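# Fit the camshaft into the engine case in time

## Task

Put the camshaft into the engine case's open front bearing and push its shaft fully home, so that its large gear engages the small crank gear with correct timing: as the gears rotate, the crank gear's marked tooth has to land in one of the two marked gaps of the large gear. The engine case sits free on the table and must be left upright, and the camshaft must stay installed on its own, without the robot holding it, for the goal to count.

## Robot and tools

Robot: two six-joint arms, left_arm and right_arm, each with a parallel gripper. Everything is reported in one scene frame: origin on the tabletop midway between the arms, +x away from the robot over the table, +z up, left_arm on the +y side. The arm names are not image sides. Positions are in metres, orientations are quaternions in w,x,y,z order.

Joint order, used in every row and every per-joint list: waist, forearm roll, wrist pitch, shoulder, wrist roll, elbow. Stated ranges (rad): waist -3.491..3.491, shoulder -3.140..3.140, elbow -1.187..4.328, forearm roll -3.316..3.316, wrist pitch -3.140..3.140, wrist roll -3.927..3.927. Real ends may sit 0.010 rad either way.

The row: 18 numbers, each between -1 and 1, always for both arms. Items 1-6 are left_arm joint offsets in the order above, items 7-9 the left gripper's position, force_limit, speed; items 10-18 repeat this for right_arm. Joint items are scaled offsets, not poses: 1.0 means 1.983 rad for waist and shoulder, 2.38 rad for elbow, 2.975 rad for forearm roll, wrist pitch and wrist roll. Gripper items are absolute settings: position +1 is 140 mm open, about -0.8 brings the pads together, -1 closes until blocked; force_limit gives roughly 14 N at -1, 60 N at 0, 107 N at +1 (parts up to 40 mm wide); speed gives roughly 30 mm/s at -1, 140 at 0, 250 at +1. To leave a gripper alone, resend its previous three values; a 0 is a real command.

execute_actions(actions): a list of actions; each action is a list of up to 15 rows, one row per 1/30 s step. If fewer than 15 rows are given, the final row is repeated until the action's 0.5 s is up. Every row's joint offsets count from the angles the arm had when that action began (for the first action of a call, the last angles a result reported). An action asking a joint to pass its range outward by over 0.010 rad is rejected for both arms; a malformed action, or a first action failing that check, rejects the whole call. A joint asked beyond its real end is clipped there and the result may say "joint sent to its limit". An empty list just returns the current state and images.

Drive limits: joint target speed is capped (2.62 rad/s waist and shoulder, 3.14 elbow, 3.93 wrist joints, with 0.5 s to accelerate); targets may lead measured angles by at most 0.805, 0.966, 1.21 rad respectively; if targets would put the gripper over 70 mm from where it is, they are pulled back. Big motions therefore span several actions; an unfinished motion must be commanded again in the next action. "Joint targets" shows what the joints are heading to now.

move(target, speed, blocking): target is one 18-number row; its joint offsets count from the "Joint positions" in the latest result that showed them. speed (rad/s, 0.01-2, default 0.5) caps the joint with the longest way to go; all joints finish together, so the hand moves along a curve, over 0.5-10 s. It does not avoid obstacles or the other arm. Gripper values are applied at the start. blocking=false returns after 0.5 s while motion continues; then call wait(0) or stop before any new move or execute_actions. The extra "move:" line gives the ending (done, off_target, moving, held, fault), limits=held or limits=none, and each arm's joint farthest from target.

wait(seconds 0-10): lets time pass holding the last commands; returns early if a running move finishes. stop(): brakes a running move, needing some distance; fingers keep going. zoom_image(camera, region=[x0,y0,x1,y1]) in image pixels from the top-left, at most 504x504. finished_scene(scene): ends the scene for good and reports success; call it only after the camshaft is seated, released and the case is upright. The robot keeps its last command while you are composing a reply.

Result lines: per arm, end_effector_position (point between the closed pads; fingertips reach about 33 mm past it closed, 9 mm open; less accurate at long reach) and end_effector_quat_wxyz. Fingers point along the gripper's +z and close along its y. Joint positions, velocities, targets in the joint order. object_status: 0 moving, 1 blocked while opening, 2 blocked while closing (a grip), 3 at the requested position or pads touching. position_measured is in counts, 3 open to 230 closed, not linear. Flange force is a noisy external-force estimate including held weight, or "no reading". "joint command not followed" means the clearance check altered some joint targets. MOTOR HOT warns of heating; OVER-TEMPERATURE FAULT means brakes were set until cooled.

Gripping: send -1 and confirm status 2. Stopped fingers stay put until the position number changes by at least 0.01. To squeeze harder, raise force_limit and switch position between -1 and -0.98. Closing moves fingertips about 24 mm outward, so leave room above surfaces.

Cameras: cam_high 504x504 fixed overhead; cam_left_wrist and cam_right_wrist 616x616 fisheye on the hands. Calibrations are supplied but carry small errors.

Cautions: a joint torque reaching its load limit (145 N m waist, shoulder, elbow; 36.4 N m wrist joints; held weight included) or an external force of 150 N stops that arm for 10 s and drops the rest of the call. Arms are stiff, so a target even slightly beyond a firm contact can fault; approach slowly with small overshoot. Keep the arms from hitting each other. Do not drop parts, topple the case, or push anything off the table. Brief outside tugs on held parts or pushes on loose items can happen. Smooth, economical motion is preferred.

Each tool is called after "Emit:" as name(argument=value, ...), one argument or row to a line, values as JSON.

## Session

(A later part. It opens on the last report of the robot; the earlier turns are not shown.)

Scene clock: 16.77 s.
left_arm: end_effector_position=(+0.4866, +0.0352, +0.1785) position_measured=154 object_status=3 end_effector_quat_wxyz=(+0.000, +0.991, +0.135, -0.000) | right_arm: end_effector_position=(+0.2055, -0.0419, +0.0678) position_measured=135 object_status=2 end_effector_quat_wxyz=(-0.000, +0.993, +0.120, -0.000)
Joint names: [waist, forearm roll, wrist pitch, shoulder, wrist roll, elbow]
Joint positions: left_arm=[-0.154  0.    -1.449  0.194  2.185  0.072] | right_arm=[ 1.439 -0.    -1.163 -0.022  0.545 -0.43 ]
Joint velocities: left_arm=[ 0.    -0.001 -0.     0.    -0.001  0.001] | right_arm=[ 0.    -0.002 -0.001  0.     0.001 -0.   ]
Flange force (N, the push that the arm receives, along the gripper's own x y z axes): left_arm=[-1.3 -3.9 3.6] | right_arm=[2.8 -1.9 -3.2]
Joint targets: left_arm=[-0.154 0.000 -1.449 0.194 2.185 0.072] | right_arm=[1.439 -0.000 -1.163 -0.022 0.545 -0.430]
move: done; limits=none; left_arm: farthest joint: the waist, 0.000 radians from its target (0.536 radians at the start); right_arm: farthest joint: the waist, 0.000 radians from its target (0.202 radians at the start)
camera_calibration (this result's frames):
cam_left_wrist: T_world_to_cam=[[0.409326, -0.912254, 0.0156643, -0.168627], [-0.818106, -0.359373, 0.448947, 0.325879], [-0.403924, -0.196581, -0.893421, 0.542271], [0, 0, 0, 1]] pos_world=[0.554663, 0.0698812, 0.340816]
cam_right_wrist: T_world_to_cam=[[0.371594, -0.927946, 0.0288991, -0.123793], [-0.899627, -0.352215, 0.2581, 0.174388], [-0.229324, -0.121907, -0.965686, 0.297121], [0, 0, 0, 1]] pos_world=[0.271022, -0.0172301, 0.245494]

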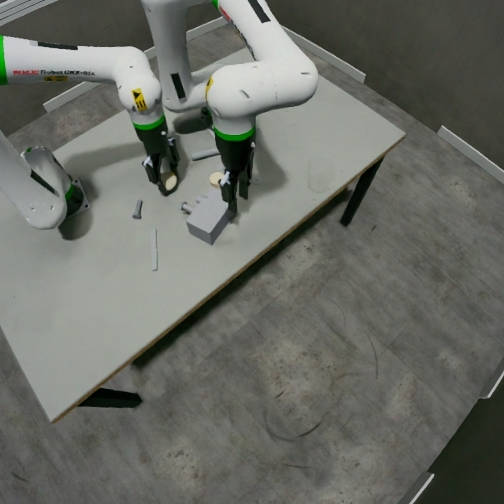

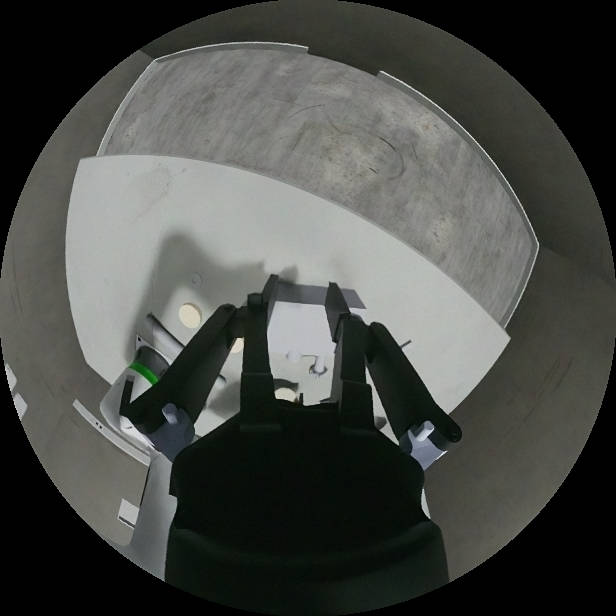

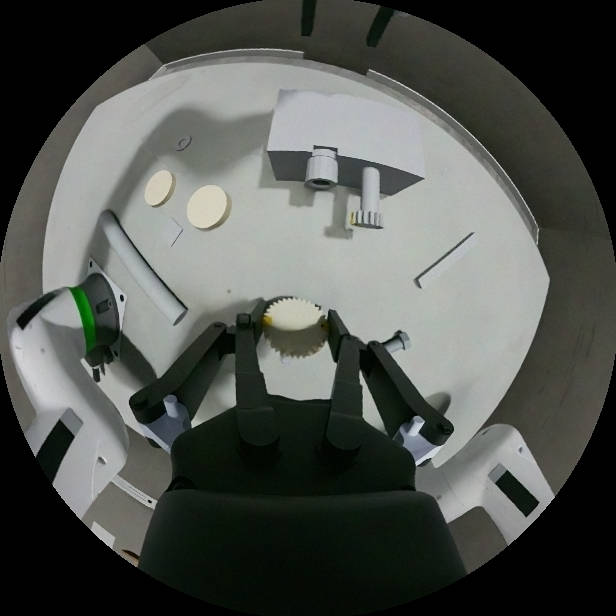

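Emit:
move(
  target=[0,0,0,0,0,0,-0.2,0,0, 0,0,-0.017,-0.0106,0,0.0126,-1,0,-0.7],
  speed=0.2,
)

Emit:
move(
  target=[0,0,0,0,0,0,-0.2,0,0, 0,0,0,0,0.345,0,-1,0,-0.7],
  speed=0.8,
)

Emit:
move(
  target=[0,0,0,0,0,0,-0.2,0,0, 0,0,0.0403,0.048,0,-0.0105,-1,0,-0.7],
  speed=0.05,
)

Emit:
zoom_image(
  camera="cam_high",
  region=[110,130,250,250],
)

Scene clock: 17.87 s.
left_arm: end_effector_position=(+0.4866, +0.0352, +0.1785) position_measured=154 object_status=3 end_effector_quat_wxyz=(+0.000, +0.991, +0.135, -0.000) | right_arm: end_effector_position=(+0.2054, -0.0421, +0.0878) position_measured=135 object_status=2 end_effector_quat_wxyz=(-0.000, +0.993, +0.120, -0.000)
Joint names: [waist, forearm roll, wrist pitch, shoulder, wrist roll, elbow]
Joint positions: left_arm=[-0.154  0.    -1.449  0.194  2.185  0.072] | right_arm=[ 1.439 -0.    -1.213 -0.043  0.545 -0.4  ]
Joint velocities: left_arm=[ 0.002  0.    -0.001 -0.001  0.     0.001] | right_arm=[-0.     0.002 -0.001 -0.    -0.001  0.   ]
Flange force (N, the push that the arm receives, along the gripper's own x y z axes): left_arm=[-1.7 -8.7 6.4] | right_arm=[1.3 -0.3 -0.1]
Joint targets: left_arm=[-0.154 0.000 -1.449 0.194 2.185 0.072] | right_arm=[1.439 -0.000 -1.213 -0.043 0.545 -0.400]
move: done; limits=none; left_arm: farthest joint: the waist, 0.000 radians from its target (0.000 radians at the start); right_arm: farthest joint: the waist, 0.000 radians from its target (0.000 radians at the start)
camera_calibration (this result's frames):
cam_left_wrist: T_world_to_cam=[[0.409322, -0.912255, 0.0156643, -0.168627], [-0.818107, -0.35937, 0.448947, 0.325878], [-0.403925, -0.196579, -0.893421, 0.542271], [0, 0, 0, 1]] pos_world=[0.554662, 0.0698791, 0.340816]
cam_right_wrist: T_world_to_cam=[[0.371601, -0.927953, 0.0285508, -0.124555], [-0.899646, -0.352331, 0.257875, 0.16905], [-0.229237, -0.121512, -0.965756, 0.316441], [0, 0, 0, 1]] pos_world=[0.27091, -0.0175685, 0.265567]

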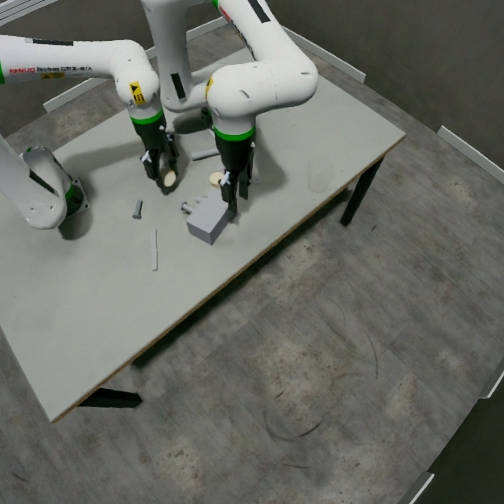

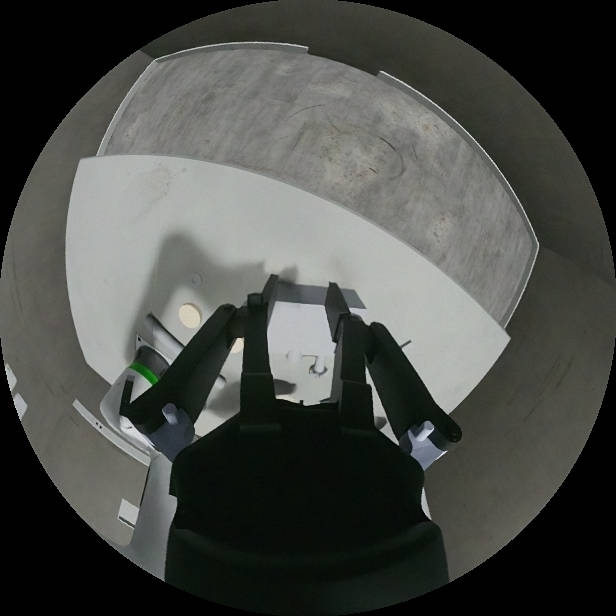

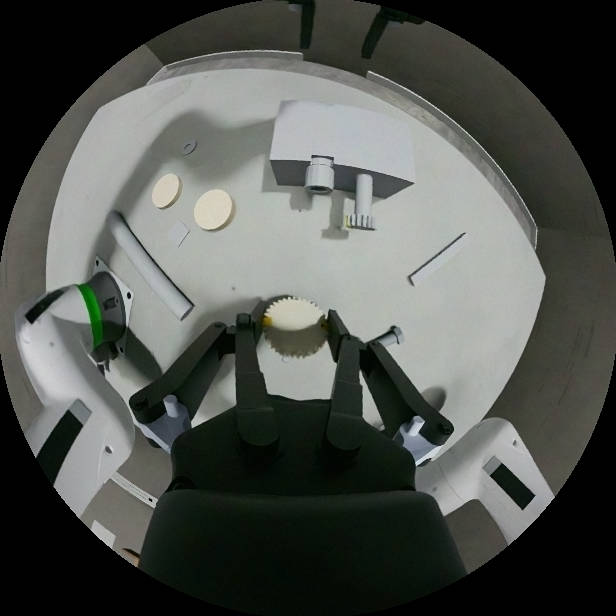

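Scene clock: 19.63 s.
left_arm: end_effector_position=(+0.4866, +0.0352, +0.1785) position_measured=154 object_status=3 end_effector_quat_wxyz=(+0.000, +0.991, +0.135, -0.000) | right_arm: end_effector_position=(+0.2054, -0.0421, +0.0878) position_measured=135 object_status=2 end_effector_quat_wxyz=(-0.000, +0.806, +0.592, +0.000)
Joint names: [waist, forearm roll, wrist pitch, shoulder, wrist roll, elbow]
Joint positions: left_arm=[-0.154  0.    -1.449  0.194  2.185  0.072] | right_arm=[ 1.439 -0.    -1.213 -0.043  1.571 -0.4  ]
Joint velocities: left_arm=[-0.     0.    -0.001  0.001  0.    -0.001] | right_arm=[-0.    -0.001 -0.003  0.     0.     0.   ]
Flange force (N, the push that the arm receives, along the gripper's own x y z axes): left_arm=[-1.1 -4.3 8.5] | right_arm=[0.3 -0.1 0.8]
Joint targets: left_arm=[-0.154 0.000 -1.449 0.194 2.185 0.072] | right_arm=[1.439 -0.000 -1.213 -0.043 1.571 -0.400]
move: done; limits=none; left_arm: farthest joint: the waist, 0.000 radians from its target (0.000 radians at the start); right_arm: farthest joint: the waist, 0.000 radians from its target (0.000 radians at the start)
camera_calibration (this result's frames):
cam_left_wrist: T_world_to_cam=[[0.409322, -0.912255, 0.0156644, -0.168627], [-0.818107, -0.35937, 0.448947, 0.325878], [-0.403925, -0.196579, -0.893421, 0.542271], [0, 0, 0, 1]] pos_world=[0.554662, 0.0698791, 0.340816]
cam_right_wrist: T_world_to_cam=[[0.986238, -0.162769, 0.0289981, -0.218592], [-0.164715, -0.952187, 0.25731, -0.00711538], [-0.0142705, -0.258545, -0.965894, 0.266534], [0, 0, 0, 1]] pos_world=[0.218215, 0.026556, 0.265613]

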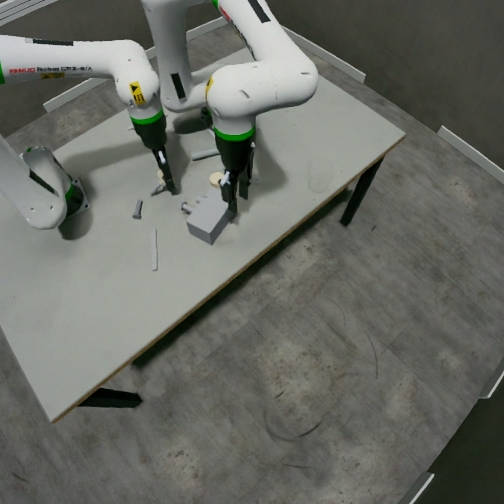

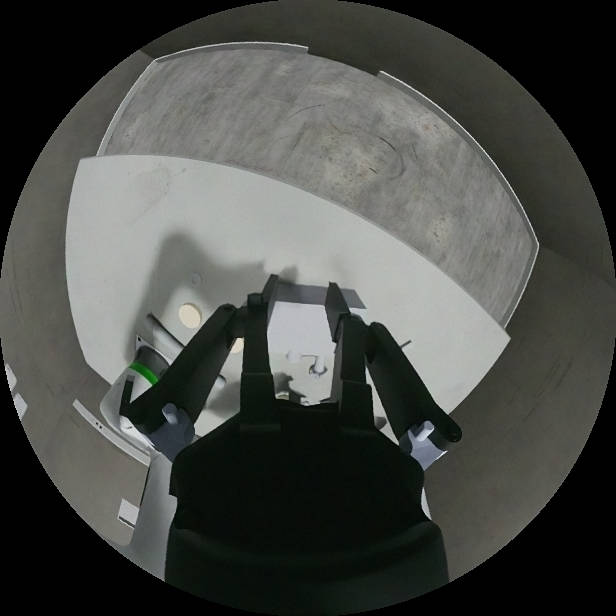

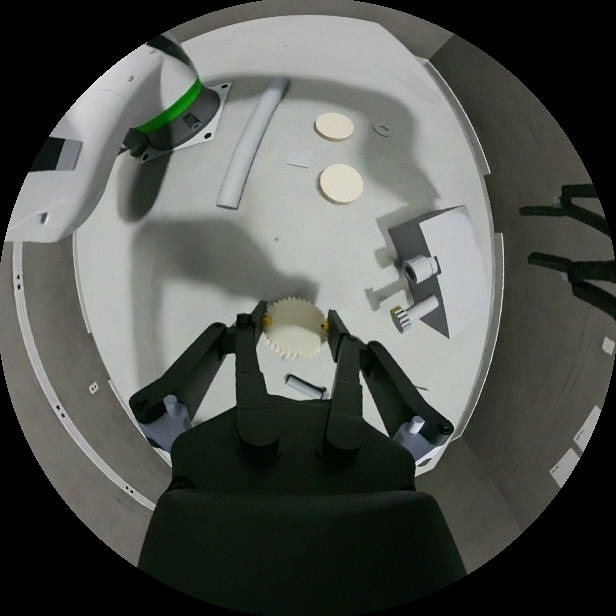

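Scene clock: 22.30 s.
left_arm: end_effector_position=(+0.4866, +0.0352, +0.1785) position_measured=154 object_status=3 end_effector_quat_wxyz=(+0.000, +0.991, +0.135, -0.000) | right_arm: end_effector_position=(+0.2108, -0.0250, +0.0405) position_measured=135 object_status=2 end_effector_quat_wxyz=(-0.000, +0.806, +0.592, +0.000)
Joint names: [waist, forearm roll, wrist pitch, shoulder, wrist roll, elbow]
Joint positions: left_arm=[-0.154  0.    -1.449  0.194  2.185  0.072] | right_arm=[ 1.439 -0.    -1.093  0.052  1.571 -0.425]
Joint velocities: left_arm=[ 0.002  0.001  0.    -0.001  0.001  0.003] | right_arm=[-0.001 -0.001  0.     0.    -0.001 -0.   ]
Flange force (N, the push that the arm receives, along the gripper's own x y z axes): left_arm=[-0.7 -4.9 7.0] | right_arm=[-6.2 0.7 -42.5]
Joint targets: left_arm=[-0.154 0.000 -1.449 0.194 2.185 0.072] | right_arm=[1.439 -0.000 -1.093 0.052 1.571 -0.425]
move: done; limits=none; left_arm: farthest joint: the waist, 0.000 radians from its target (0.000 radians at the start); right_arm: farthest joint: the waist, 0.000 radians from its target (0.000 radians at the start)
camera_calibration (this result's frames):
cam_left_wrist: T_world_to_cam=[[0.409322, -0.912255, 0.0156643, -0.168627], [-0.818107, -0.35937, 0.448947, 0.325878], [-0.403925, -0.196579, -0.893421, 0.542271], [0, 0, 0, 1]] pos_world=[0.554662, 0.0698791, 0.340816]
cam_right_wrist: T_world_to_cam=[[0.986241, -0.162727, 0.0291192, -0.219813], [-0.164702, -0.952108, 0.257612, 0.0222923], [-0.0141959, -0.258863, -0.96581, 0.225259], [0, 0, 0, 1]] pos_world=[0.223658, 0.0437663, 0.218215]

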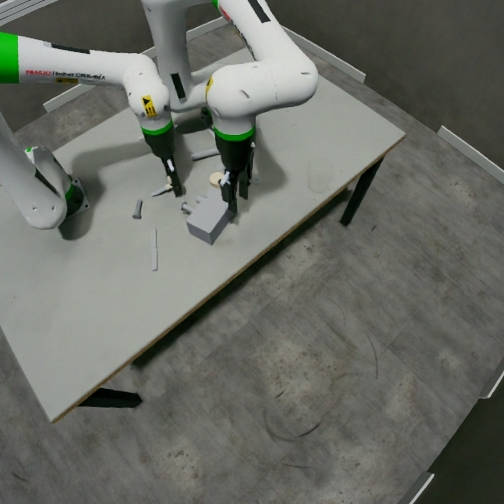

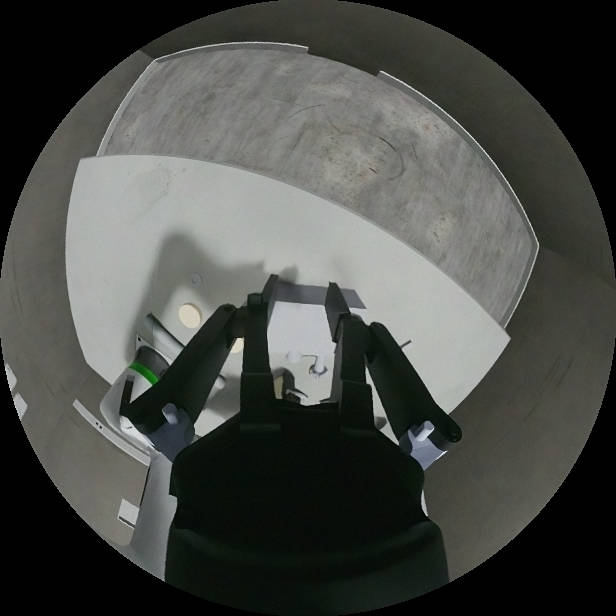

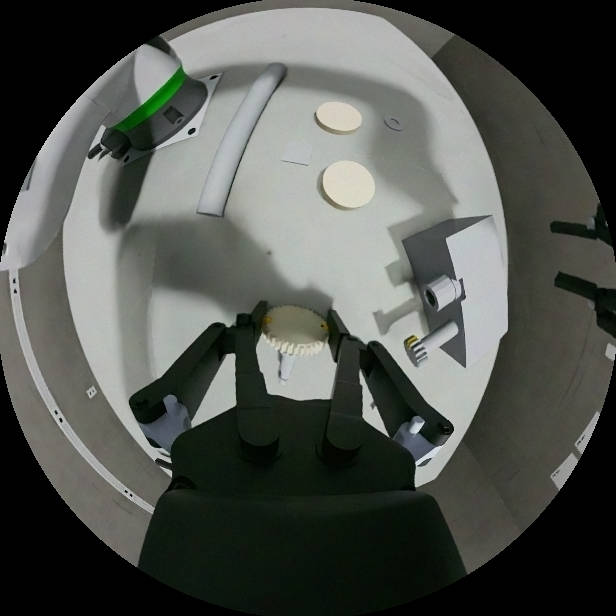

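Region (110, 130, 250, 250) of cam_high's 504x504 image, scaled by 3.600, with more detail than that image has; it fills the top 432 rows of this view, and the rest is white.

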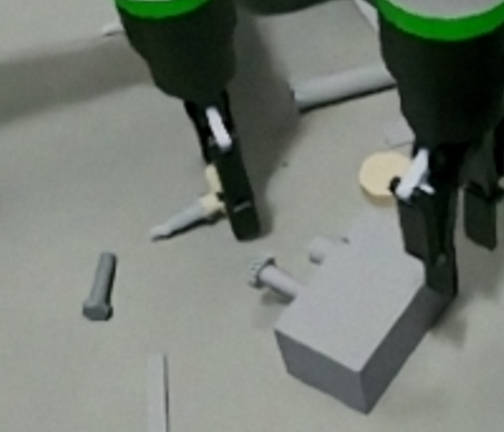

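Emit:
move(
  target=[0,0,0,0,0,0,-0.2,0,0, 0,0,0,0,0,0,0.6,0,0],
)

Emit:
move(
  target=[0,0,0,0,0,0,-0.2,0,0, 0,0,0.0548,-0.1876,-0.08,-0.0861,0.6,0,0],
)

Emit:
move(
  target=[0,0,0,0,0,0,-0.2,0,0, 0,0,0,0,-0.976,0,0.6,0,0],
  speed=2,
)

Emit:
move(
  target=[0,0,0,0,0,0,-0.2,0,0, 0,0,0.07,0.0558,0,-0.0413,0.6,0,0],
  speed=0.2,
)

Emit:
zoom_image(
  camera="cam_right_wrist",
  region=[180,180,440,440],
)

Scene clock: 23.27 s.
left_arm: end_effector_position=(+0.4866, +0.0352, +0.1785) position_measured=154 object_status=3 end_effector_quat_wxyz=(+0.000, +0.991, +0.135, -0.000) | right_arm: end_effector_position=(+0.2109, -0.0250, +0.0405) position_measured=53 object_status=3 end_effector_quat_wxyz=(-0.000, +0.806, +0.592, +0.000)
Joint names: [waist, forearm roll, wrist pitch, shoulder, wrist roll, elbow]
Joint positions: left_arm=[-0.154  0.    -1.449  0.194  2.185  0.072] | right_arm=[ 1.439 -0.    -1.093  0.052  1.571 -0.425]
Joint velocities: left_arm=[-0.001  0.001  0.     0.001  0.001 -0.001] | right_arm=[ 0.001 -0.    -0.001  0.     0.001 -0.   ]
Flange force (N, the push that the arm receives, along the gripper's own x y z axes): left_arm=[-0.6 -4.3 3.8] | right_arm=[0.4 0.0 -1.2]
Joint targets: left_arm=[-0.154 0.000 -1.449 0.194 2.185 0.072] | right_arm=[1.439 -0.000 -1.093 0.052 1.571 -0.425]
move: done; limits=none; left_arm: farthest joint: the waist, 0.000 radians from its target (0.000 radians at the start); right_arm: farthest joint: the waist, 0.000 radians from its target (0.000 radians at the start)
camera_calibration (this result's frames):
cam_left_wrist: T_world_to_cam=[[0.409322, -0.912255, 0.0156644, -0.168627], [-0.818107, -0.35937, 0.448947, 0.325878], [-0.403925, -0.196579, -0.893421, 0.542271], [0, 0, 0, 1]] pos_world=[0.554662, 0.0698791, 0.340816]
cam_right_wrist: T_world_to_cam=[[0.986239, -0.162741, 0.0291232, -0.21982], [-0.164716, -0.952113, 0.257585, 0.0223036], [-0.014191, -0.258837, -0.965817, 0.22526], [0, 0, 0, 1]] pos_world=[0.223665, 0.0437677, 0.218217]

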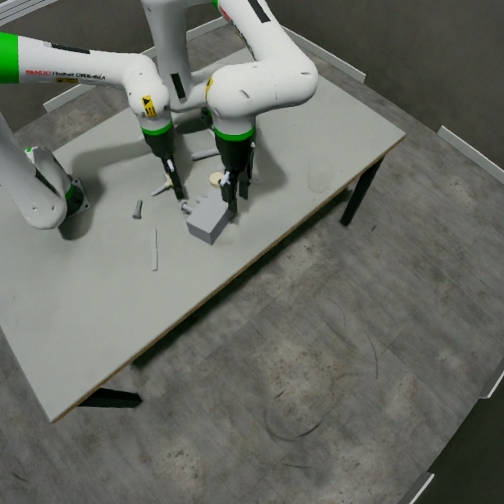

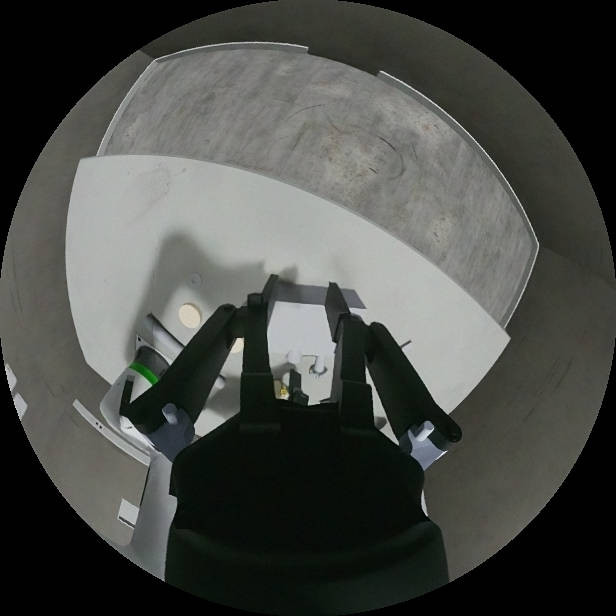

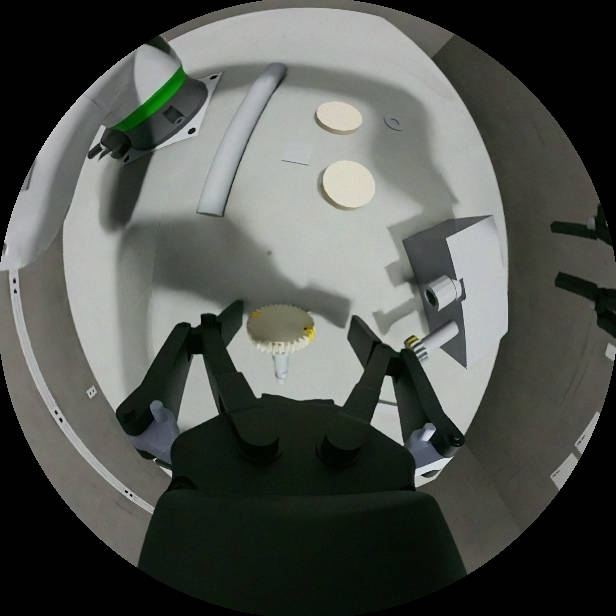

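Scene clock: 24.43 s.
left_arm: end_effector_position=(+0.4866, +0.0352, +0.1785) position_measured=154 object_status=3 end_effector_quat_wxyz=(+0.000, +0.991, +0.135, -0.000) | right_arm: end_effector_position=(+0.2087, -0.0319, +0.1059) position_measured=53 object_status=3 end_effector_quat_wxyz=(-0.112, +0.859, +0.485, +0.120)
Joint names: [waist, forearm roll, wrist pitch, shoulder, wrist roll, elbow]
Joint positions: left_arm=[-0.154  0.    -1.449  0.194  2.185  0.072] | right_arm=[ 1.439 -0.    -0.93  -0.32   1.333 -0.629]
Joint velocities: left_arm=[-0.001  0.001 -0.001 -0.001  0.001 -0.   ] | right_arm=[-0.     0.002 -0.    -0.     0.001 -0.   ]
Flange force (N, the push that the arm receives, along the gripper's own x y z axes): left_arm=[-0.9 -3.6 5.6] | right_arm=[1.3 1.9 -1.0]
Joint targets: left_arm=[-0.154 0.000 -1.449 0.194 2.185 0.072] | right_arm=[1.439 -0.000 -0.930 -0.320 1.333 -0.629]
move: done; limits=none; left_arm: farthest joint: the waist, 0.000 radians from its target (0.000 radians at the start); right_arm: farthest joint: the waist, 0.000 radians from its target (0.000 radians at the start)
camera_calibration (this result's frames):
cam_left_wrist: T_world_to_cam=[[0.409322, -0.912255, 0.0156644, -0.168627], [-0.818107, -0.35937, 0.448947, 0.325878], [-0.403925, -0.196579, -0.893421, 0.542271], [0, 0, 0, 1]] pos_world=[0.554662, 0.0698791, 0.340816]
cam_right_wrist: T_world_to_cam=[[0.918806, -0.394692, -0.00378379, -0.210558], [-0.394021, -0.916594, -0.0678388, 0.0819988], [0.0233072, 0.0638216, -0.997689, 0.292448], [0, 0, 0, 1]] pos_world=[0.218955, -0.0266103, 0.296538]

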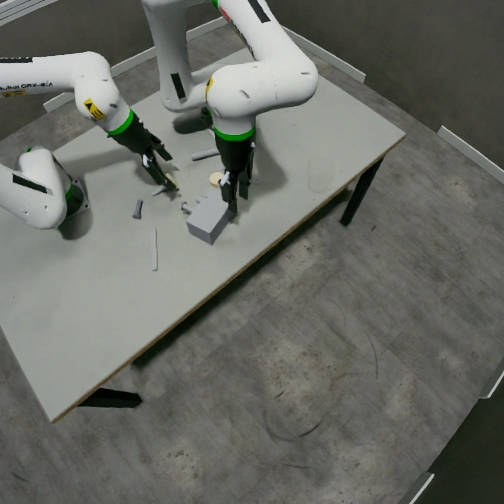

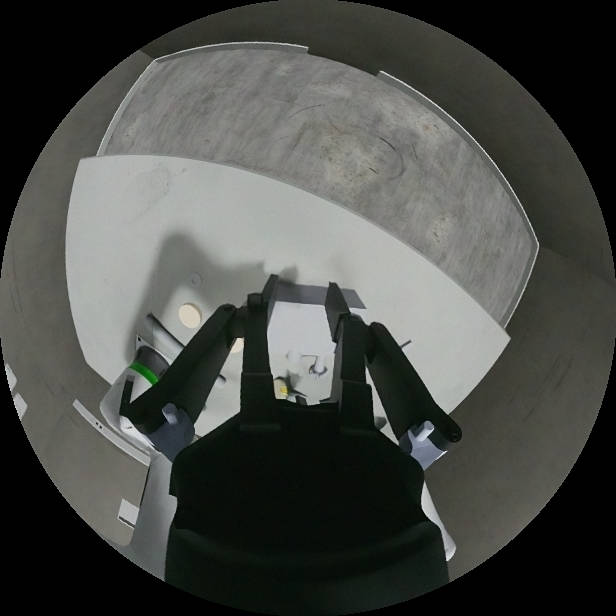

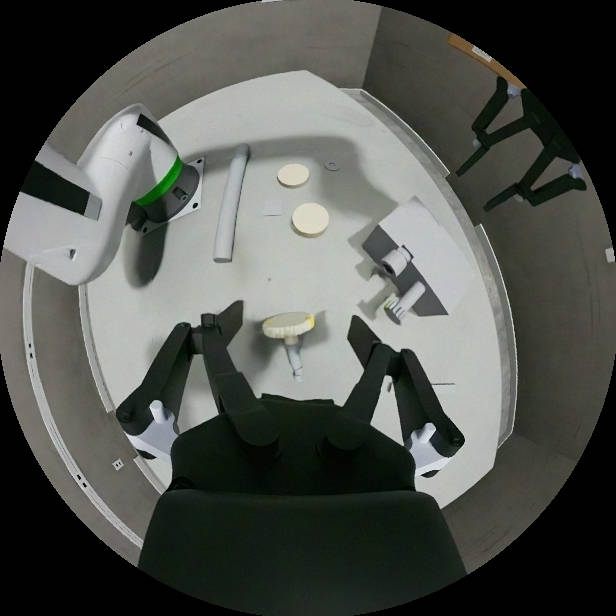

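Scene clock: 26.63 s.
left_arm: end_effector_position=(+0.4866, +0.0352, +0.1785) position_measured=154 object_status=3 end_effector_quat_wxyz=(+0.000, +0.991, +0.135, -0.000) | right_arm: end_effector_position=(+0.2087, -0.0319, +0.1059) position_measured=53 object_status=3 end_effector_quat_wxyz=(+0.133, -0.584, +0.795, +0.097)
Joint names: [waist, forearm roll, wrist pitch, shoulder, wrist roll, elbow]
Joint positions: left_arm=[-0.154  0.    -1.449  0.194  2.185  0.072] | right_arm=[ 1.439 -0.    -0.93  -0.32  -1.57  -0.629]
Joint velocities: left_arm=[ 0.    -0.     0.002  0.     0.    -0.001] | right_arm=[ 0. -0. -0. -0.  0.  0.]
Flange force (N, the push that the arm receives, along the gripper's own x y z axes): left_arm=[-2.9 -8.5 7.6] | right_arm=[-3.6 -0.2 -1.5]
Joint targets: left_arm=[-0.154 0.000 -1.449 0.194 2.185 0.072] | right_arm=[1.439 -0.000 -0.930 -0.320 -1.570 -0.629]
move: done; limits=none; left_arm: farthest joint: the waist, 0.000 radians from its target (0.000 radians at the start); right_arm: farthest joint: the waist, 0.000 radians from its target (0.000 radians at the start)
camera_calibration (this result's frames):
cam_left_wrist: T_world_to_cam=[[0.409322, -0.912255, 0.0156644, -0.168627], [-0.818107, -0.35937, 0.448947, 0.325878], [-0.403925, -0.196579, -0.893421, 0.542271], [0, 0, 0, 1]] pos_world=[0.554662, 0.0698791, 0.340816]
cam_right_wrist: T_world_to_cam=[[-0.986822, 0.160824, -0.0178588, 0.20634], [0.124034, 0.822688, 0.554797, -0.0366416], [0.103917, 0.545271, -0.831794, 0.273397], [0, 0, 0, 1]] pos_world=[0.179755, -0.152115, 0.251424]

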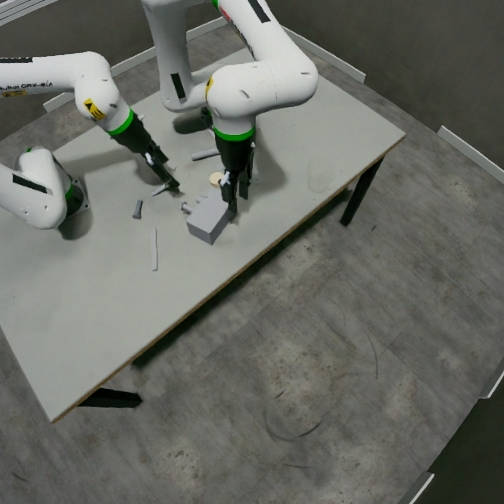

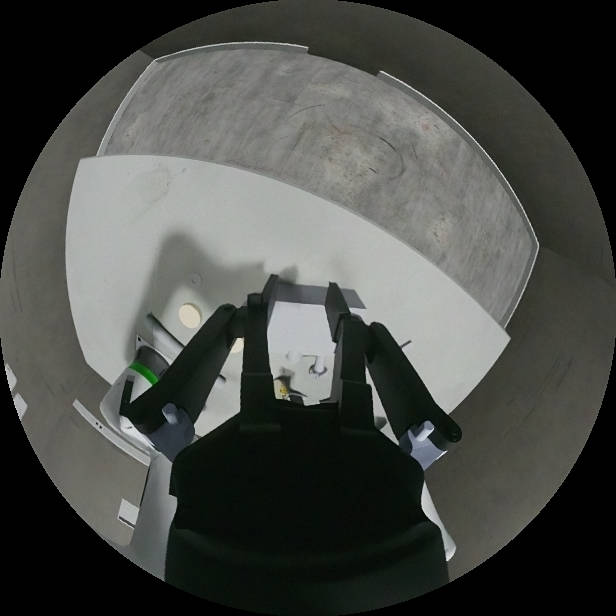

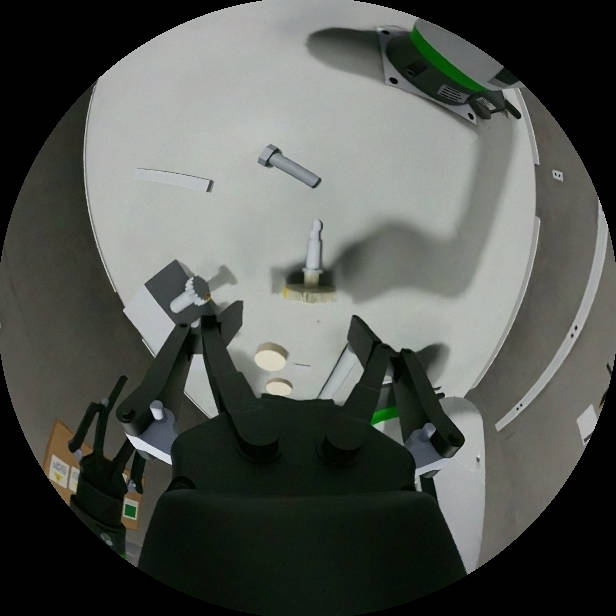

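Scene clock: 28.00 s.
left_arm: end_effector_position=(+0.4866, +0.0352, +0.1785) position_measured=154 object_status=3 end_effector_quat_wxyz=(+0.000, +0.991, +0.135, -0.000) | right_arm: end_effector_position=(+0.2109, -0.0248, +0.0355) position_measured=53 object_status=3 end_effector_quat_wxyz=(+0.132, -0.584, +0.795, +0.097)
Joint names: [waist, forearm roll, wrist pitch, shoulder, wrist roll, elbow]
Joint positions: left_arm=[-0.154  0.    -1.449  0.194  2.185  0.072] | right_arm=[ 1.439 -0.    -0.722 -0.209 -1.57  -0.728]
Joint velocities: left_arm=[ 0.001  0.     0.001  0.001  0.    -0.   ] | right_arm=[ 0.     0.002 -0.     0.    -0.    -0.   ]
Flange force (N, the push that the arm receives, along the gripper's own x y z axes): left_arm=[-2.2 -6.6 6.2] | right_arm=[-2.5 -1.6 -0.7]
Joint targets: left_arm=[-0.154 0.000 -1.449 0.194 2.185 0.072] | right_arm=[1.439 -0.000 -0.722 -0.209 -1.570 -0.728]
move: done; limits=none; left_arm: farthest joint: the waist, 0.000 radians from its target (0.000 radians at the start); right_arm: farthest joint: the waist, 0.000 radians from its target (0.000 radians at the start)
camera_calibration (this result's frames):
cam_left_wrist: T_world_to_cam=[[0.409323, -0.912255, 0.0156644, -0.168627], [-0.818107, -0.35937, 0.448947, 0.325878], [-0.403925, -0.196579, -0.893421, 0.542271], [0, 0, 0, 1]] pos_world=[0.554662, 0.0698791, 0.340816]
cam_right_wrist: T_world_to_cam=[[-0.986815, 0.16088, -0.0177306, 0.206138], [0.124222, 0.823041, 0.554231, -0.00373873], [0.103758, 0.54472, -0.832174, 0.210834], [0, 0, 0, 1]] pos_world=[0.182009, -0.144932, 0.181178]

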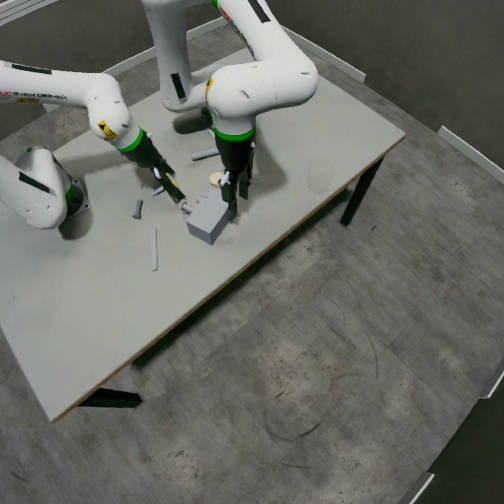

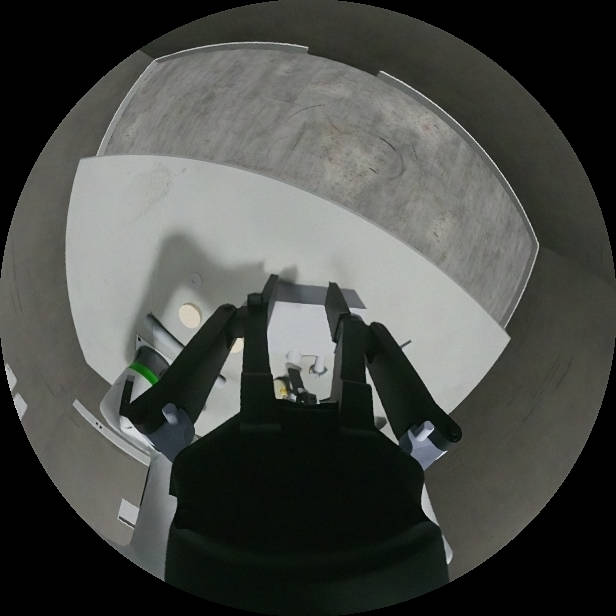

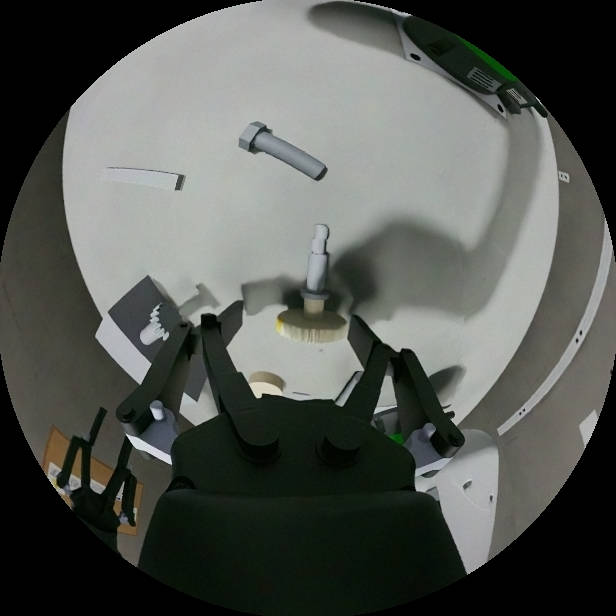

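Region (180, 180, 440, 440) of cam_right_wrist's 616x616 image, scaled by 1.938, with more detail than that image has.

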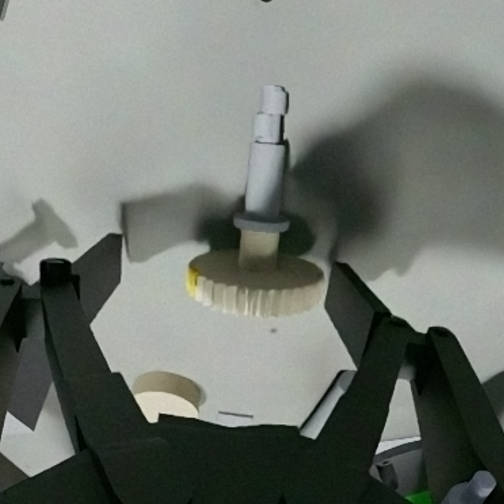

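Emit:
move(
  target=[0,0,0,0,0,0,-0.2,0,0, 0.012,0,0,0,0,0,-1,1,-1],
)

Emit:
move(
  target=[0,0,0,0,0,0,-0.2,0,0, 0,0,-0.05,-0.04,0,0.03,-1,1,-1],
  speed=0.15,
)

Scene clock: 30.10 s.
left_arm: end_effector_position=(+0.4866, +0.0352, +0.1785) position_measured=154 object_status=3 end_effector_quat_wxyz=(+0.000, +0.991, +0.135, -0.000) | right_arm: end_effector_position=(+0.2026, -0.0190, +0.0356) position_measured=138 object_status=2 end_effector_quat_wxyz=(+0.131, -0.593, +0.788, +0.099)
Joint names: [waist, forearm roll, wrist pitch, shoulder, wrist roll, elbow]
Joint positions: left_arm=[-0.154  0.    -1.449  0.194  2.185  0.072] | right_arm=[ 1.463 -0.    -0.722 -0.209 -1.57  -0.728]
Joint velocities: left_arm=[-0.001  0.001 -0.001  0.    -0.    -0.001] | right_arm=[ 0.    -0.002  0.    -0.    -0.001  0.   ]
Flange force (N, the push that the arm receives, along the gripper's own x y z axes): left_arm=[-2.3 -10.2 9.6] | right_arm=[-4.0 -1.8 -24.3]
Joint targets: left_arm=[-0.154 0.000 -1.449 0.194 2.185 0.072] | right_arm=[1.463 -0.000 -0.722 -0.209 -1.570 -0.728]
move: done; limits=none; left_arm: farthest joint: the waist, 0.000 radians from its target (0.000 radians at the start); right_arm: farthest joint: the waist, 0.000 radians from its target (0.024 radians at the start)
camera_calibration (this result's frames):
cam_left_wrist: T_world_to_cam=[[0.409322, -0.912255, 0.0156644, -0.168627], [-0.818107, -0.35937, 0.448947, 0.325878], [-0.403925, -0.196579, -0.893421, 0.542271], [0, 0, 0, 1]] pos_world=[0.554662, 0.0698791, 0.340816]
cam_right_wrist: T_world_to_cam=[[-0.990366, 0.137332, -0.017764, 0.197299], [0.104564, 0.825752, 0.554257, -0.00342593], [0.0907859, 0.54706, -0.832156, 0.211248], [0, 0, 0, 1]] pos_world=[0.176578, -0.139832, 0.181195]

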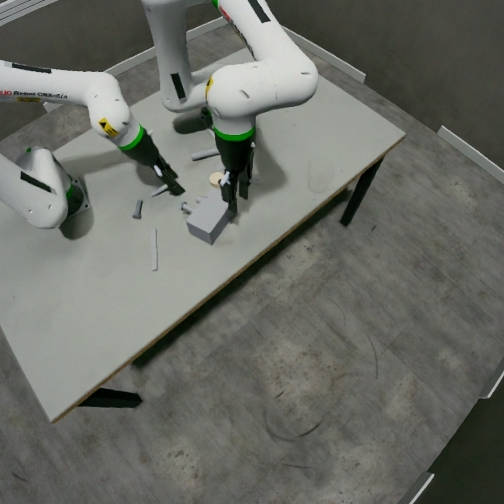

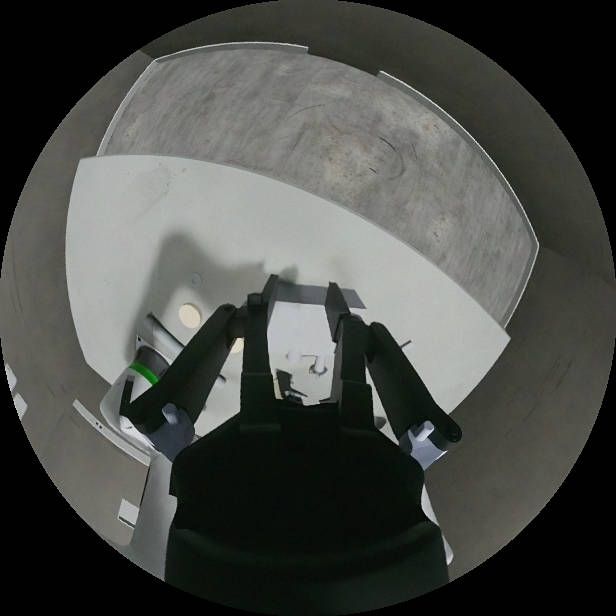

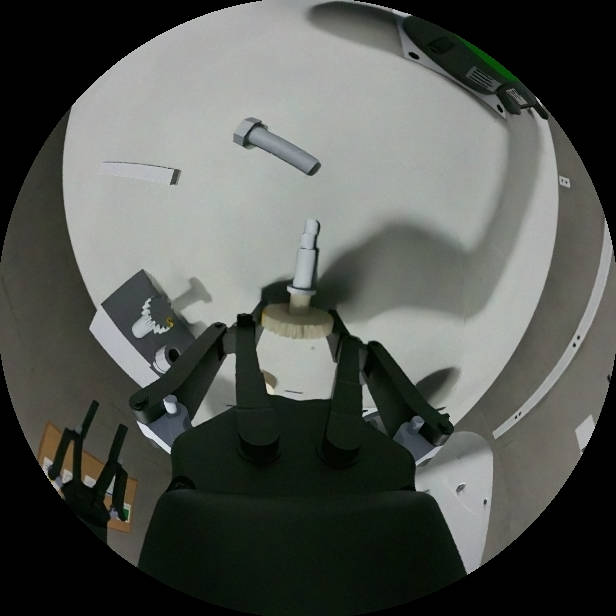

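Scene clock: 31.40 s.
left_arm: end_effector_position=(+0.4866, +0.0352, +0.1785) position_measured=154 object_status=3 end_effector_quat_wxyz=(+0.000, +0.991, +0.135, -0.000) | right_arm: end_effector_position=(+0.2018, -0.0220, +0.0863) position_measured=138 object_status=2 end_effector_quat_wxyz=(+0.132, -0.593, +0.788, +0.099)
Joint names: [waist, forearm roll, wrist pitch, shoulder, wrist roll, elbow]
Joint positions: left_arm=[-0.154  0.    -1.449  0.194  2.185  0.072] | right_arm=[ 1.463 -0.    -0.871 -0.288 -1.57  -0.656]
Joint velocities: left_arm=[ 0. -0. -0.  0.  0.  0.] | right_arm=[ 0.001  0.    -0.    -0.    -0.001  0.   ]
Flange force (N, the push that the arm receives, along the gripper's own x y z axes): left_arm=[-1.6 -8.5 8.3] | right_arm=[-2.6 -2.0 1.2]
Joint targets: left_arm=[-0.154 0.000 -1.449 0.194 2.185 0.072] | right_arm=[1.463 -0.000 -0.871 -0.288 -1.570 -0.656]
move: done; limits=none; left_arm: farthest joint: the waist, 0.000 radians from its target (0.000 radians at the start); right_arm: farthest joint: the waist, 0.000 radians from its target (0.000 radians at the start)
camera_calibration (this result's frames):
cam_left_wrist: T_world_to_cam=[[0.409322, -0.912255, 0.0156643, -0.168627], [-0.818107, -0.35937, 0.448947, 0.325878], [-0.403925, -0.196579, -0.893421, 0.542271], [0, 0, 0, 1]] pos_world=[0.554662, 0.0698791, 0.340816]
cam_right_wrist: T_world_to_cam=[[-0.99036, 0.137336, -0.0180305, 0.197776], [0.104244, 0.824704, 0.555875, -0.0291058], [0.0912117, 0.548637, -0.83107, 0.254993], [0, 0, 0, 1]] pos_world=[0.175645, -0.143057, 0.231662]

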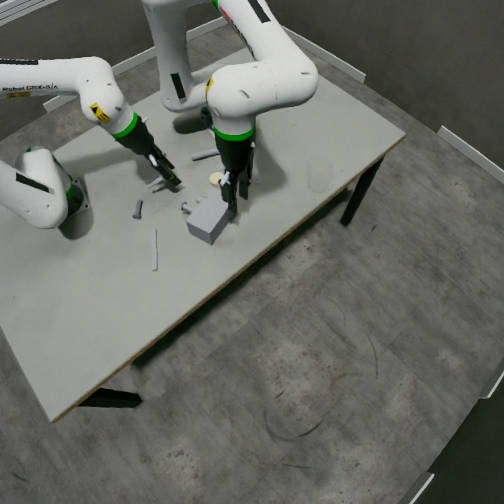

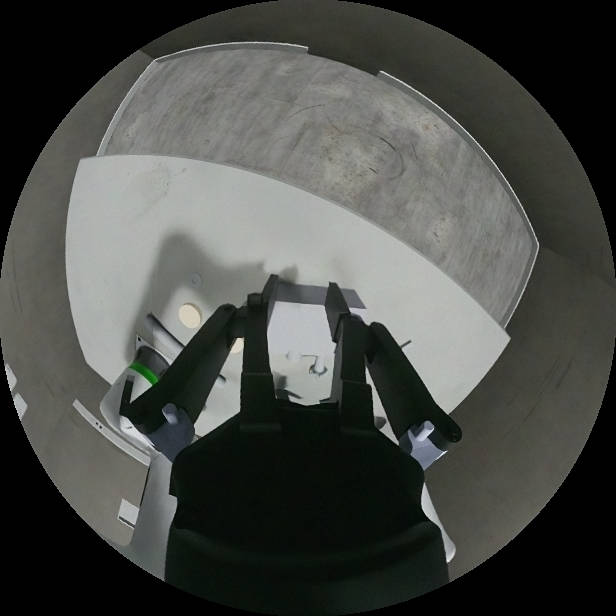

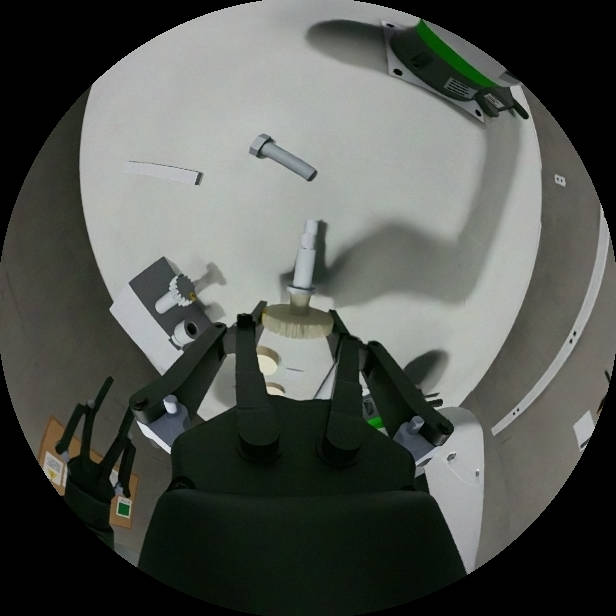

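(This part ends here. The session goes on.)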